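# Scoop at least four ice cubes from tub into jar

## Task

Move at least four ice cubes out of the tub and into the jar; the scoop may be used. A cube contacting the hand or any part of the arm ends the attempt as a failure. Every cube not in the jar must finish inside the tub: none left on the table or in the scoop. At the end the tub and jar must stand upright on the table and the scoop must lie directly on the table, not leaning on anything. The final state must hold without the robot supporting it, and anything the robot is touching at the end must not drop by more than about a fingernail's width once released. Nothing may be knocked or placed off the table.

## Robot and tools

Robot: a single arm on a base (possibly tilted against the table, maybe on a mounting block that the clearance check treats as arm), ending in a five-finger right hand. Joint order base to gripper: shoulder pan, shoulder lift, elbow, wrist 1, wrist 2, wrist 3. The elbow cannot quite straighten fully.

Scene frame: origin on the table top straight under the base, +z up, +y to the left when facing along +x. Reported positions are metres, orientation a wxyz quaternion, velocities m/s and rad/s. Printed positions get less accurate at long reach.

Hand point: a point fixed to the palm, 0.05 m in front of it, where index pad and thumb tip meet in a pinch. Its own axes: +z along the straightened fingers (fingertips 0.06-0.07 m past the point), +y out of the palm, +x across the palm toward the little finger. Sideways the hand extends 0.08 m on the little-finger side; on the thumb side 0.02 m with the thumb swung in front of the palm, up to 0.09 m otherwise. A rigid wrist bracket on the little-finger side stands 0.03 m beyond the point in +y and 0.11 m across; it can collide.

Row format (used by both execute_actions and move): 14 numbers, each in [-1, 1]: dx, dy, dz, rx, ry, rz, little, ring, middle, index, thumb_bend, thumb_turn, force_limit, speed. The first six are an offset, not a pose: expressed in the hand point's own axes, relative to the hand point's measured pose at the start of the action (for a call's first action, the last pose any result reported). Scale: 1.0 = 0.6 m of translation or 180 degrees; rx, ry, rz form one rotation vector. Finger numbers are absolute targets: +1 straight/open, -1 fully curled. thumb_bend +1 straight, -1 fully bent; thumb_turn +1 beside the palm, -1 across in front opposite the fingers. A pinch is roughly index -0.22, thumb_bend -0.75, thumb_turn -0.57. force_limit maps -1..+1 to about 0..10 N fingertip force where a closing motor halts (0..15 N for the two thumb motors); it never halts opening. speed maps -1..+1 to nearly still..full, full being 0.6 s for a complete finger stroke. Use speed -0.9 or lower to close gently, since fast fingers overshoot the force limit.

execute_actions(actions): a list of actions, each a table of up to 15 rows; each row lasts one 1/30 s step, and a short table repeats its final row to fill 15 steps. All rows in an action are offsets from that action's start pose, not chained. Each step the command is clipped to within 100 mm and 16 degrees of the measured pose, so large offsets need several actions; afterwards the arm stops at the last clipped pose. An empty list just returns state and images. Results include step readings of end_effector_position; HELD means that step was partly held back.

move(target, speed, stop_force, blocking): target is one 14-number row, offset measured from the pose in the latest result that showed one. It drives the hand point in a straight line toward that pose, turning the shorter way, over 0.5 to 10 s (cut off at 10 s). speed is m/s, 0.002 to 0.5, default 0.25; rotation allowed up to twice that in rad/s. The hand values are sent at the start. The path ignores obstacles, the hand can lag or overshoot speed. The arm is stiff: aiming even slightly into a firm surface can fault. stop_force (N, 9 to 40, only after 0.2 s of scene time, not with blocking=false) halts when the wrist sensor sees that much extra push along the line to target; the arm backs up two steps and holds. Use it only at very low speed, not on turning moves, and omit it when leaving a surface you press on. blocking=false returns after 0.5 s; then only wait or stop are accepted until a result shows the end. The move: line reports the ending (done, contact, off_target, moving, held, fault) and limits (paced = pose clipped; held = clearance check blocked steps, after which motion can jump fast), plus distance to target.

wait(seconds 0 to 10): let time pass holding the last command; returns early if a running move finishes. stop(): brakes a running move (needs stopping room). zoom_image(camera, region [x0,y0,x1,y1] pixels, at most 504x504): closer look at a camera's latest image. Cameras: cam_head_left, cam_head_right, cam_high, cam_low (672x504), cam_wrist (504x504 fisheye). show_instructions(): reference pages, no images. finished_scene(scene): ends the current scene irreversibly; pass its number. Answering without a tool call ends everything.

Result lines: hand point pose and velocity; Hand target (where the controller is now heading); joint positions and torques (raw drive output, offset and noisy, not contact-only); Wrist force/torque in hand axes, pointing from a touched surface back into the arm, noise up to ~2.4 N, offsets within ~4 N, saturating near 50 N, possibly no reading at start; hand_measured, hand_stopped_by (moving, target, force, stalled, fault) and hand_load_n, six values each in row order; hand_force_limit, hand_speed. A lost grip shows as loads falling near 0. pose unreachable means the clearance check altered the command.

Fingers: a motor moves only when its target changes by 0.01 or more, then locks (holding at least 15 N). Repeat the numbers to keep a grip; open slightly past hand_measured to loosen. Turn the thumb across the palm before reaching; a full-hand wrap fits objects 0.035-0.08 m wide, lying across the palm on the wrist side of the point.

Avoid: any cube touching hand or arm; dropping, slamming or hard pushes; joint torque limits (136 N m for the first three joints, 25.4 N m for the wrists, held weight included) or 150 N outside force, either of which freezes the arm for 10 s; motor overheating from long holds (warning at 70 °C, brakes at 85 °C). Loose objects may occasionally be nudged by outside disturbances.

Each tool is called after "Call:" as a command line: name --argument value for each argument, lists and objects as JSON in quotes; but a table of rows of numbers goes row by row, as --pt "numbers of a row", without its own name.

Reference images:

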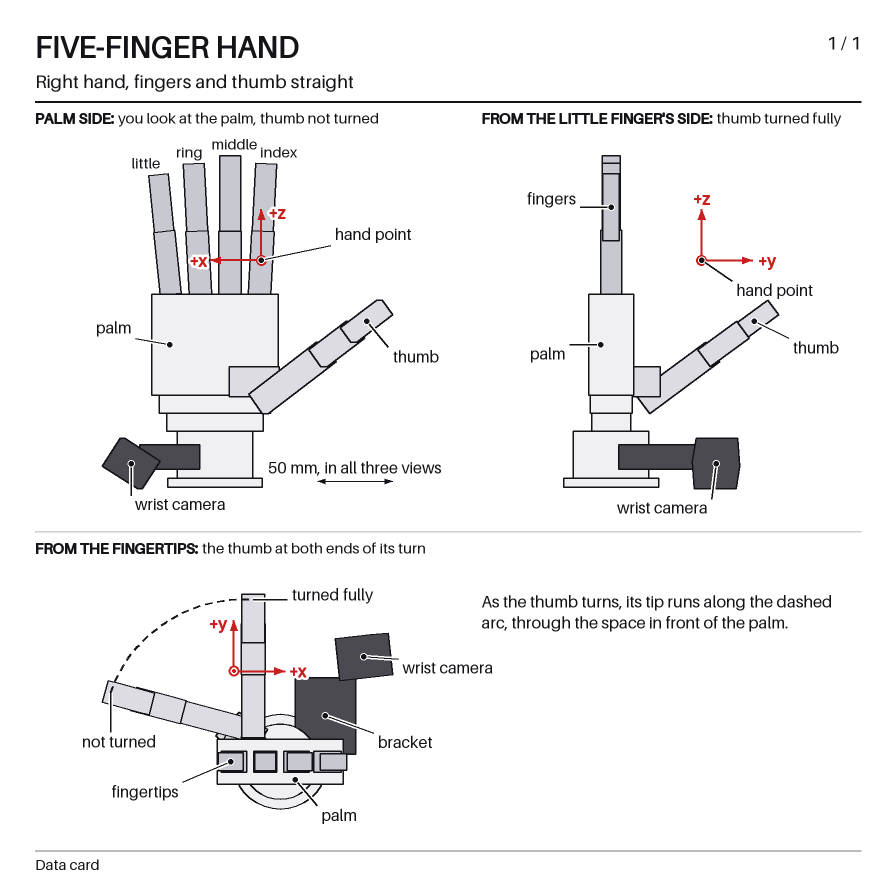

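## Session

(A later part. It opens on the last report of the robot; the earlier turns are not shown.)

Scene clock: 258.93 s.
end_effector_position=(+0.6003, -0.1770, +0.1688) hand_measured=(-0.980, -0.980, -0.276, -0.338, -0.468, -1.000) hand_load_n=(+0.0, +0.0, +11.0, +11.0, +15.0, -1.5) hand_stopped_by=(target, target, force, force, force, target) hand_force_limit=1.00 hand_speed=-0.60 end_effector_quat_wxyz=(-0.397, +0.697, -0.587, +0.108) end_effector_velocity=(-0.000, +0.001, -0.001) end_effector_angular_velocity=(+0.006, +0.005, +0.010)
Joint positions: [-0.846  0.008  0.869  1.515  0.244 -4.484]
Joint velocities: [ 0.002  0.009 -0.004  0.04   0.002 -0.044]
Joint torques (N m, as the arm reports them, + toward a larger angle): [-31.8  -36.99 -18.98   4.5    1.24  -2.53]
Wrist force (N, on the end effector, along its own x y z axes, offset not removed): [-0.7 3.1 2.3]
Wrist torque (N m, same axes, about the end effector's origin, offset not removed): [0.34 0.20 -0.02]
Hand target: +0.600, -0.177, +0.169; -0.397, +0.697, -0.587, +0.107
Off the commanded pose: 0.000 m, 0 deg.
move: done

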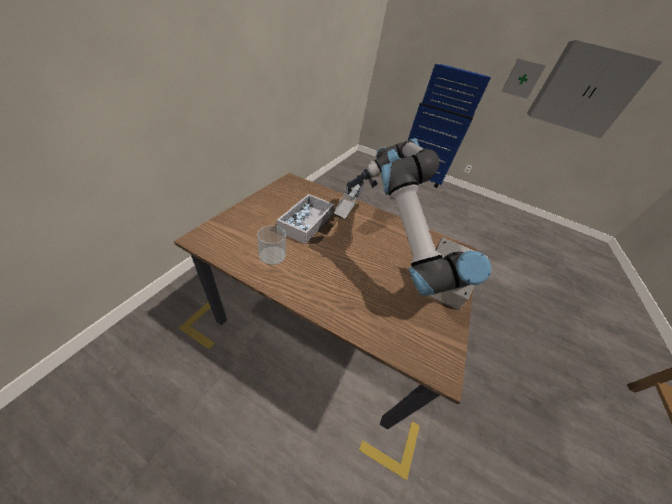

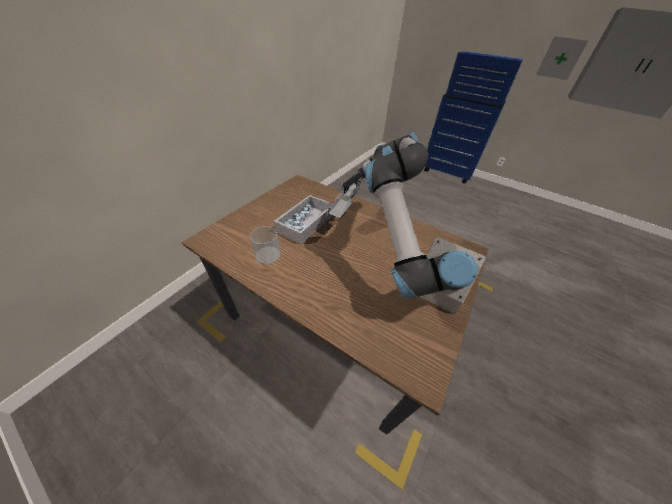

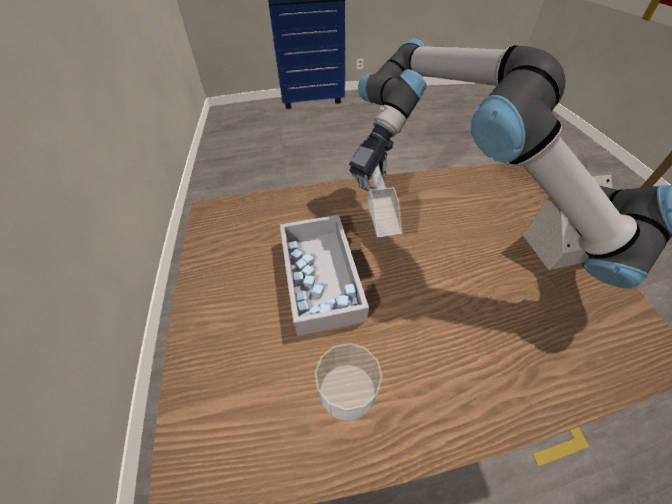

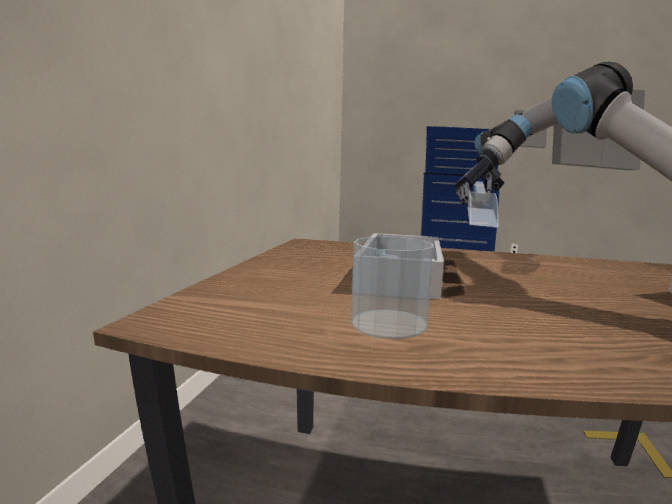

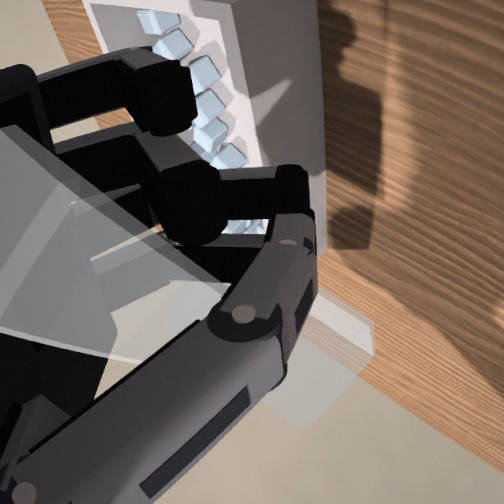

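Call:
move --target '[0.065,0.14,0.137,0.03,0.07,-0.07,-0.98,-0.98,-1,-1,-1,-1,1,-0.6]' --speed 0.06

Call:
move --target '[0,0,0,0,0,0,-0.98,-0.98,0.1,0.1,-0.1,-1,1,-0.8]'

Call:
move --target '[0,-0.08,-0.063,0,0,0,0.3,0.3,0.3,0.3,-0.3,-1,1,-0.8]' --speed 0.04

Call:
zoom_image --camera "cam_high" --region '[300, 150, 460, 300]'

Scene clock: 272.40 s.
end_effector_position=(+0.6011, -0.1767, +0.0453) hand_measured=(-0.980, -0.980, -0.276, -0.338, -0.468, -1.000) hand_load_n=(+0.0, +0.5, +11.0, +11.0, +15.0, -1.5) hand_stopped_by=(target, target, force, force, force, target) hand_force_limit=1.00 hand_speed=-0.60 end_effector_quat_wxyz=(-0.349, +0.721, -0.542, +0.254) end_effector_velocity=(-0.001, +0.001, -0.003) end_effector_angular_velocity=(-0.002, -0.007, -0.006)
Joint positions: [-0.742 -0.271  1.347  0.064  0.316 -3.464]
Joint velocities: [ 0.001 -0.009  0.022 -0.041  0.005  0.028]
Joint torques (N m, as the arm reports them, + toward a larger angle): [-30.92 -57.46  -6.47  -1.02   2.17   2.7 ]
Wrist force (N, on the end effector, along its own x y z axes, offset not removed): [2.6 5.0 0.6]
Wrist torque (N m, same axes, about the end effector's origin, offset not removed): [0.67 -0.40 0.23]
Hand target: +0.601, -0.177, +0.045; -0.349, +0.721, -0.542, +0.254
Off the commanded pose: 0.000 m, 0 deg.
move: done

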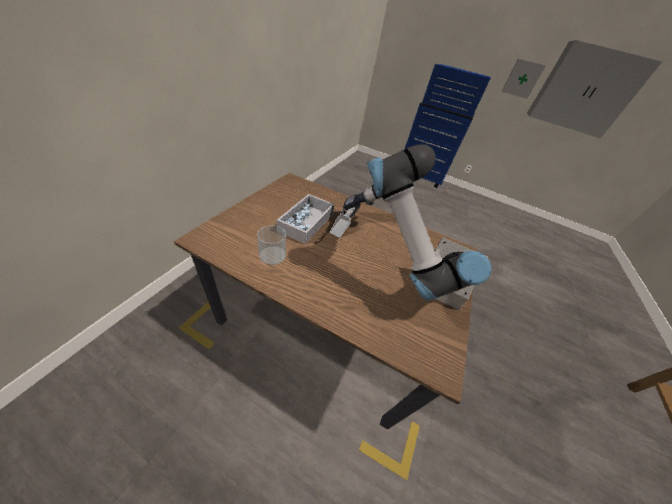

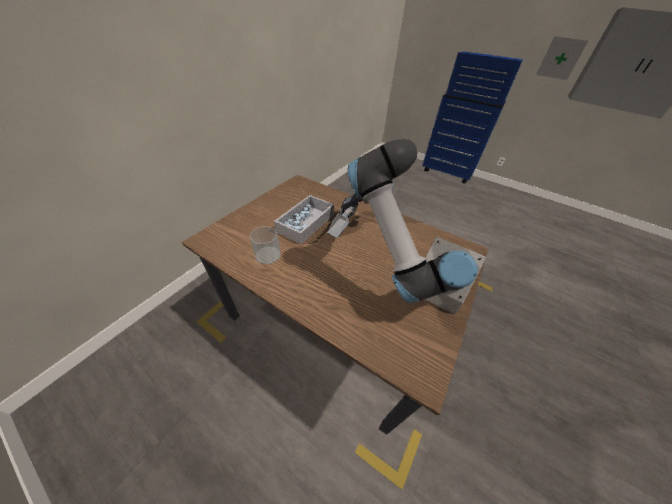

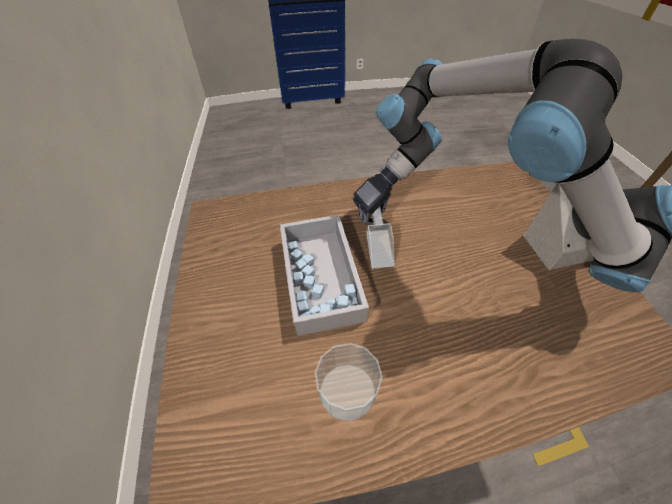

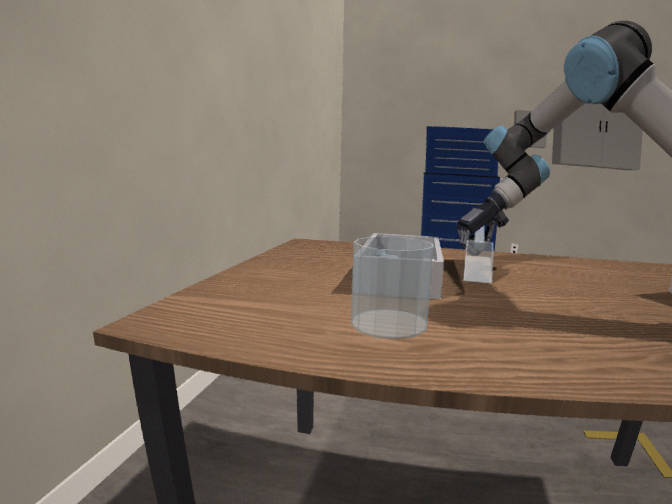

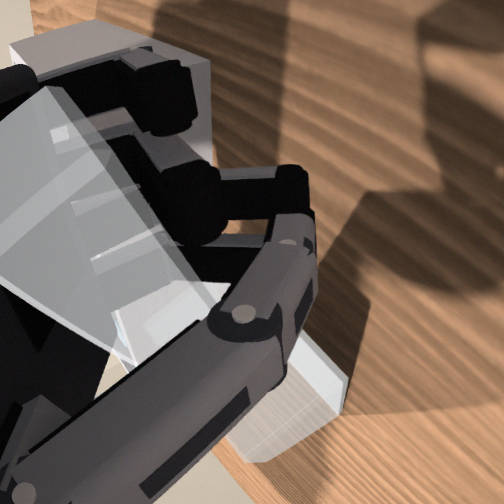

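Scene clock: 274.43 s.
end_effector_position=(+0.6011, -0.1767, +0.0453) hand_measured=(-0.980, -0.980, +0.100, +0.100, -0.100, -1.000) hand_load_n=(+0.0, +0.5, +0.0, +0.0, +0.0, +0.0) hand_stopped_by=(target, target, target, target, target, target) hand_force_limit=1.00 hand_speed=-0.80 end_effector_quat_wxyz=(-0.349, +0.721, -0.542, +0.254) end_effector_velocity=(-0.001, -0.000, -0.000) end_effector_angular_velocity=(+0.001, +0.000, -0.002)
Joint positions: [-0.742 -0.271  1.347  0.064  0.316 -3.464]
Joint velocities: [-0.002 -0.     0.002  0.     0.001 -0.001]
Joint torques (N m, as the arm reports them, + toward a larger angle): [-44.38 -27.42 -19.55   3.06  -2.98  -2.52]
Wrist force (N, on the end effector, along its own x y z axes, offset not removed): [-0.4 1.7 -0.9]
Wrist torque (N m, same axes, about the end effector's origin, offset not removed): [0.14 0.05 -0.04]
Hand target: +0.601, -0.177, +0.045; -0.349, +0.721, -0.542, +0.254
Off the commanded pose: 0.000 m, 0 deg.
move: done

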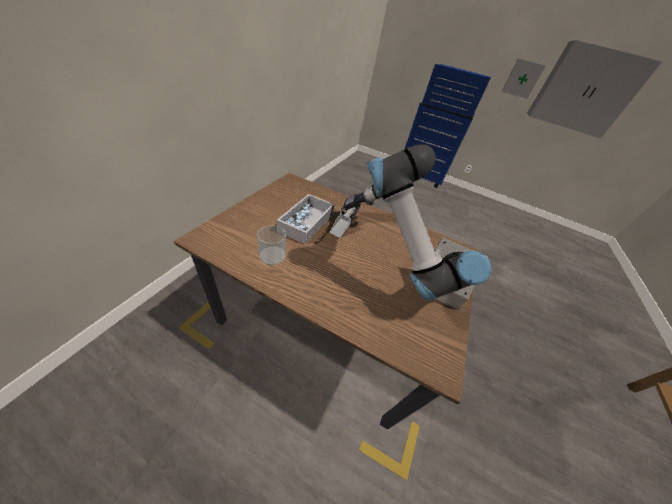

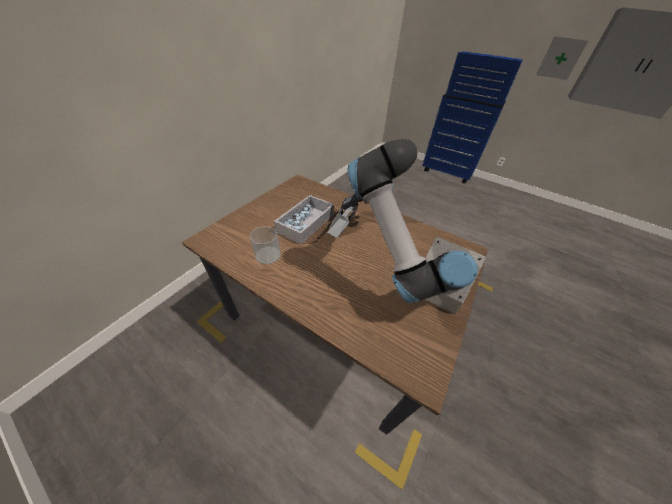

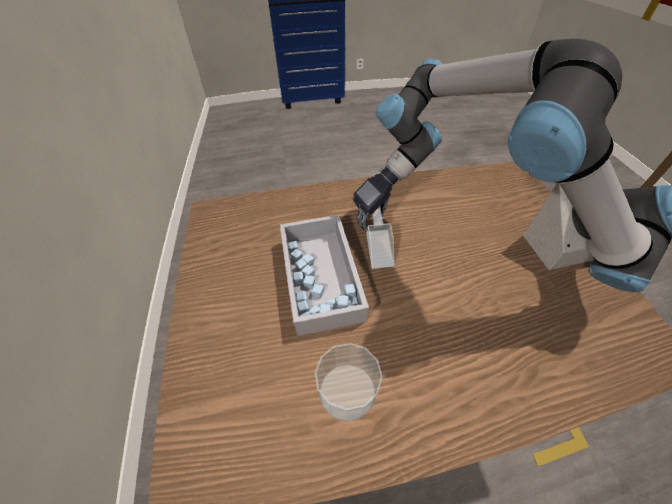

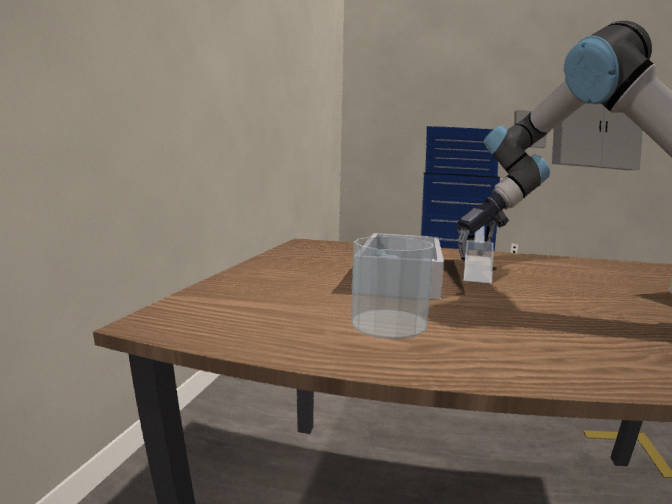

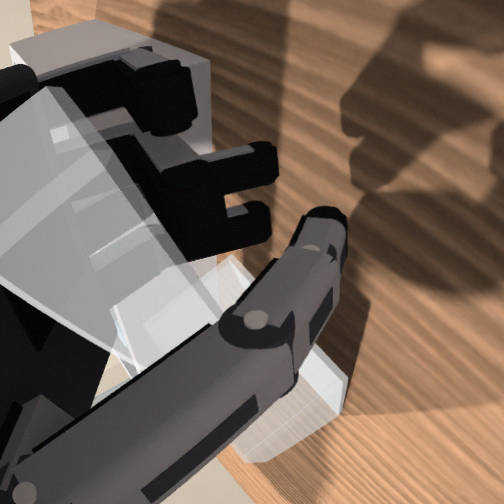

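Scene clock: 278.53 s.
end_effector_position=(+0.6019, -0.1773, +0.1064) hand_measured=(+0.300, +0.300, +0.300, +0.300, -0.300, -1.000) hand_load_n=(+0.0, +0.0, +0.0, +0.0, +0.0, +0.0) hand_stopped_by=(target, target, target, target, target, target) hand_force_limit=1.00 hand_speed=-0.80 end_effector_quat_wxyz=(-0.349, +0.722, -0.542, +0.254) end_effector_velocity=(+0.000, -0.001, +0.000) end_effector_angular_velocity=(-0.001, -0.001, +0.000)
Joint positions: [-0.801 -0.289  1.271  0.334  0.296 -3.649]
Joint velocities: [-0.     0.001 -0.001 -0.     0.001 -0.001]
Joint torques (N m, as the arm reports them, + toward a larger angle): [-43.73 -26.95 -19.97   3.49  -2.9   -2.55]
Wrist force (N, on the end effector, along its own x y z axes, offset not removed): [0.9 1.8 1.5]
Wrist torque (N m, same axes, about the end effector's origin, offset not removed): [0.17 -0.15 0.10]
Hand target: +0.602, -0.177, +0.106; -0.349, +0.722, -0.542, +0.254
Off the commanded pose: 0.000 m, 0 deg.
move: done

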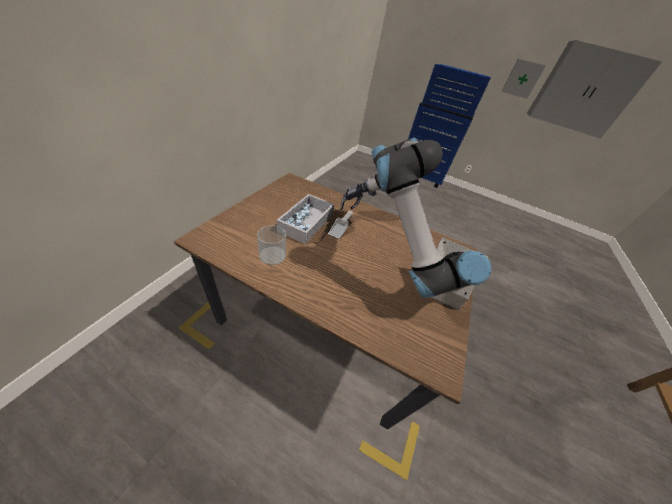

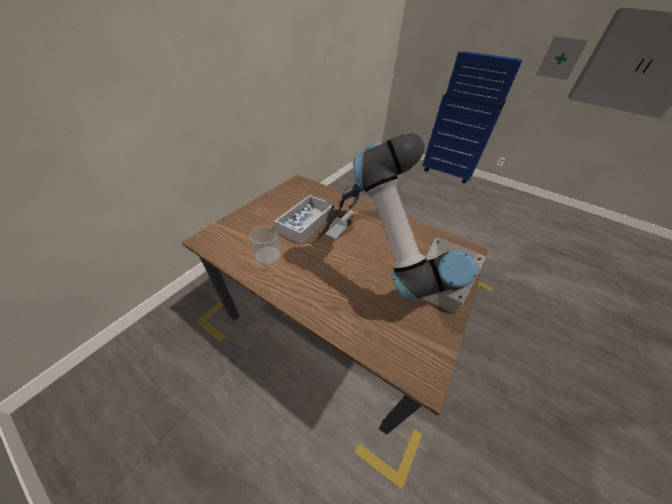

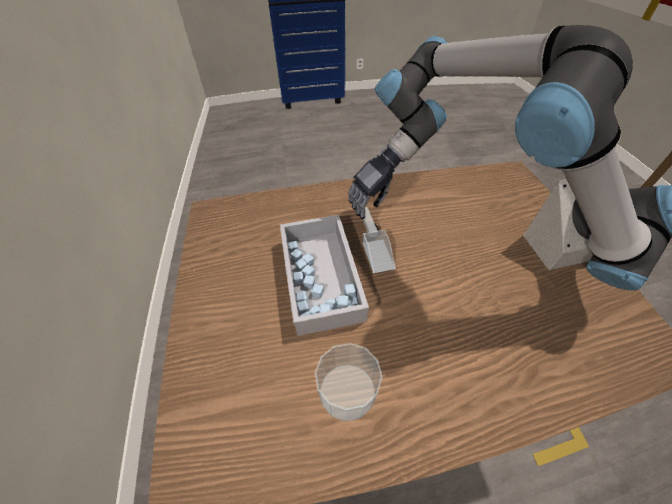

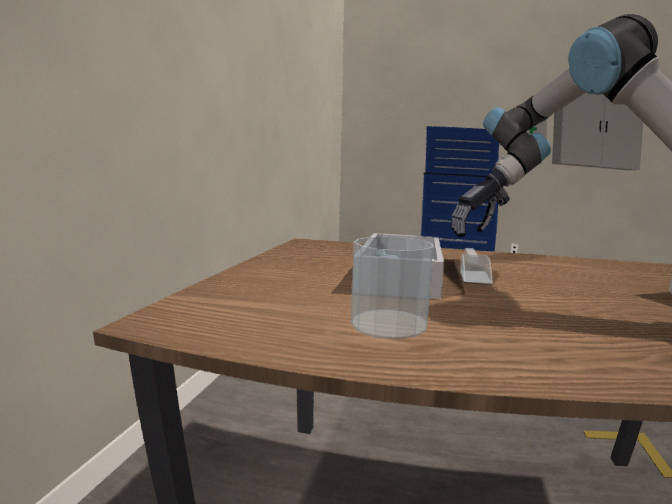

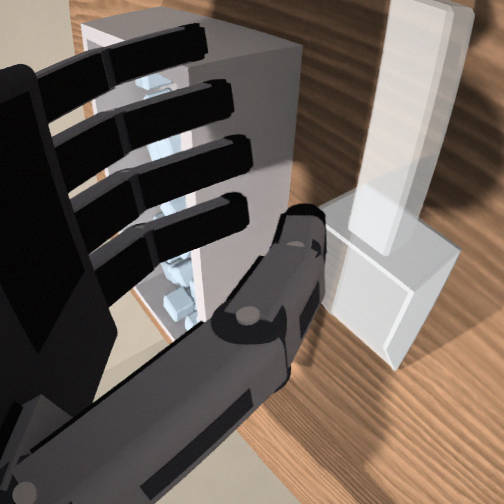

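Region (300, 150, 460, 300) of cam_high's 672x504 image, scaled by 3.150, with more detail than that image has; it fills the top 472 rows of this view, and the rest is white.

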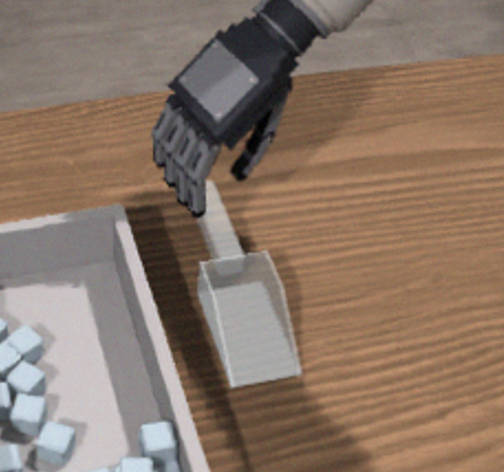

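Call:
move --target '[-0.025,0.052,0.042,0.045,0.043,0.035,0.3,0.3,0.3,0.3,-0.3,-1,1,-0.8]' --speed 0.08

Call:
zoom_image --camera "cam_low" --region '[430, 200, 550, 290]'

Scene clock: 288.23 s.
end_effector_position=(+0.5977, -0.1625, +0.0667) hand_measured=(+0.300, +0.300, +0.300, +0.300, -0.300, -1.000) hand_load_n=(+0.0, +0.0, +0.0, +0.0, +0.0, +0.0) hand_stopped_by=(target, target, target, target, target, target) hand_force_limit=1.00 hand_speed=-0.80 end_effector_quat_wxyz=(-0.375, +0.646, -0.584, +0.320) end_effector_velocity=(-0.000, -0.000, +0.000) end_effector_angular_velocity=(+0.001, -0.010, -0.006)
Joint positions: [-0.76  -0.458  1.657 -0.442  0.428 -3.002]
Joint velocities: [-0.001 -0.005  0.015 -0.031  0.006  0.022]
Joint torques (N m, as the arm reports them, + toward a larger angle): [-27.89 -50.07  -7.48  -2.34   2.6    2.61]
Wrist force (N, on the end effector, along its own x y z axes, offset not removed): [1.0 3.4 1.7]
Wrist torque (N m, same axes, about the end effector's origin, offset not removed): [0.30 -0.23 0.32]
Hand target: +0.598, -0.162, +0.067; -0.375, +0.645, -0.584, +0.320
Off the commanded pose: 0.000 m, 0 deg.
move: done

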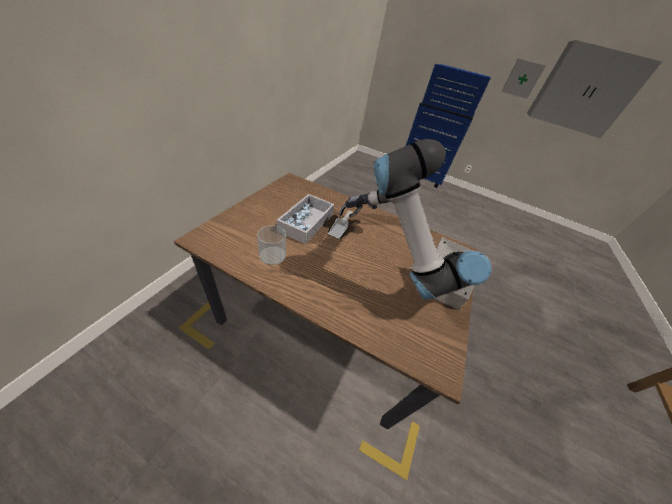

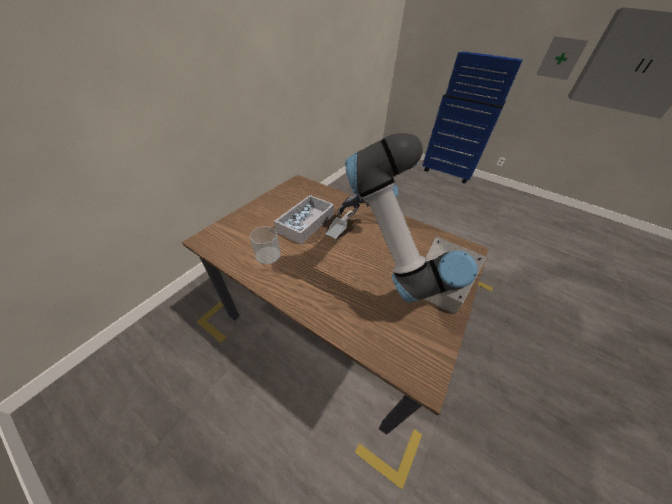

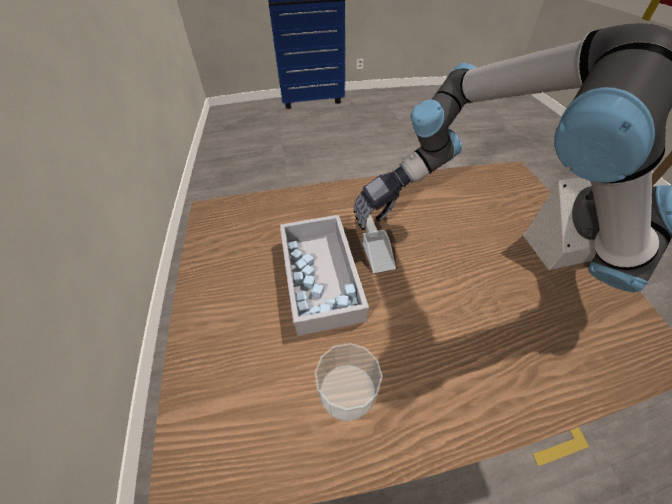

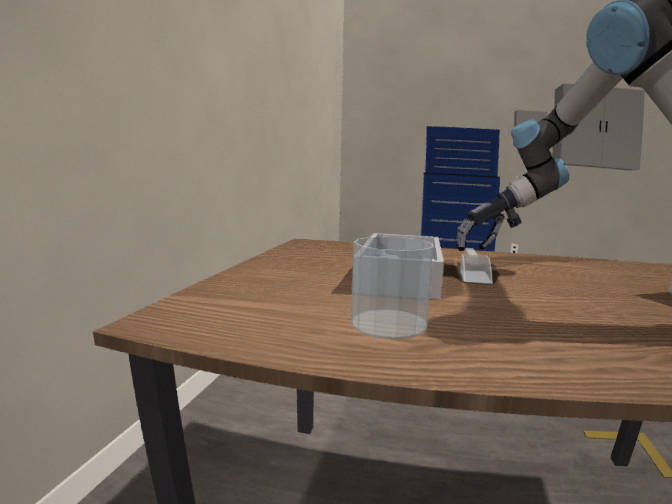

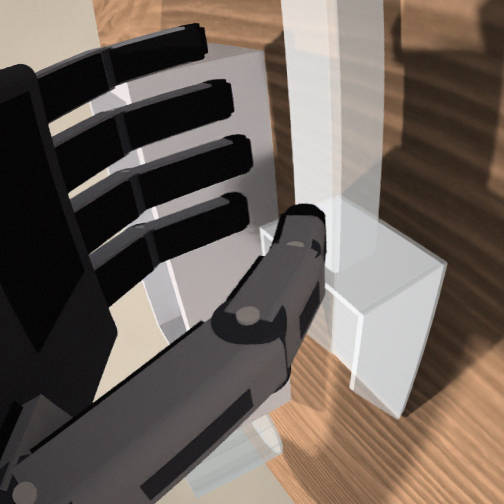

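Region (430, 200, 550, 290) of cam_low's 672x504 image, scaled by 4.200, with more detail than that image has; it fills the top 378 rows of this view, and the rest is white.

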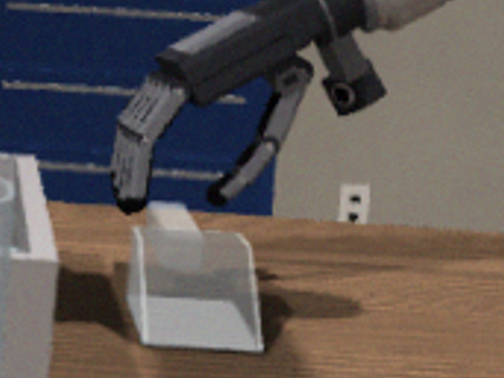

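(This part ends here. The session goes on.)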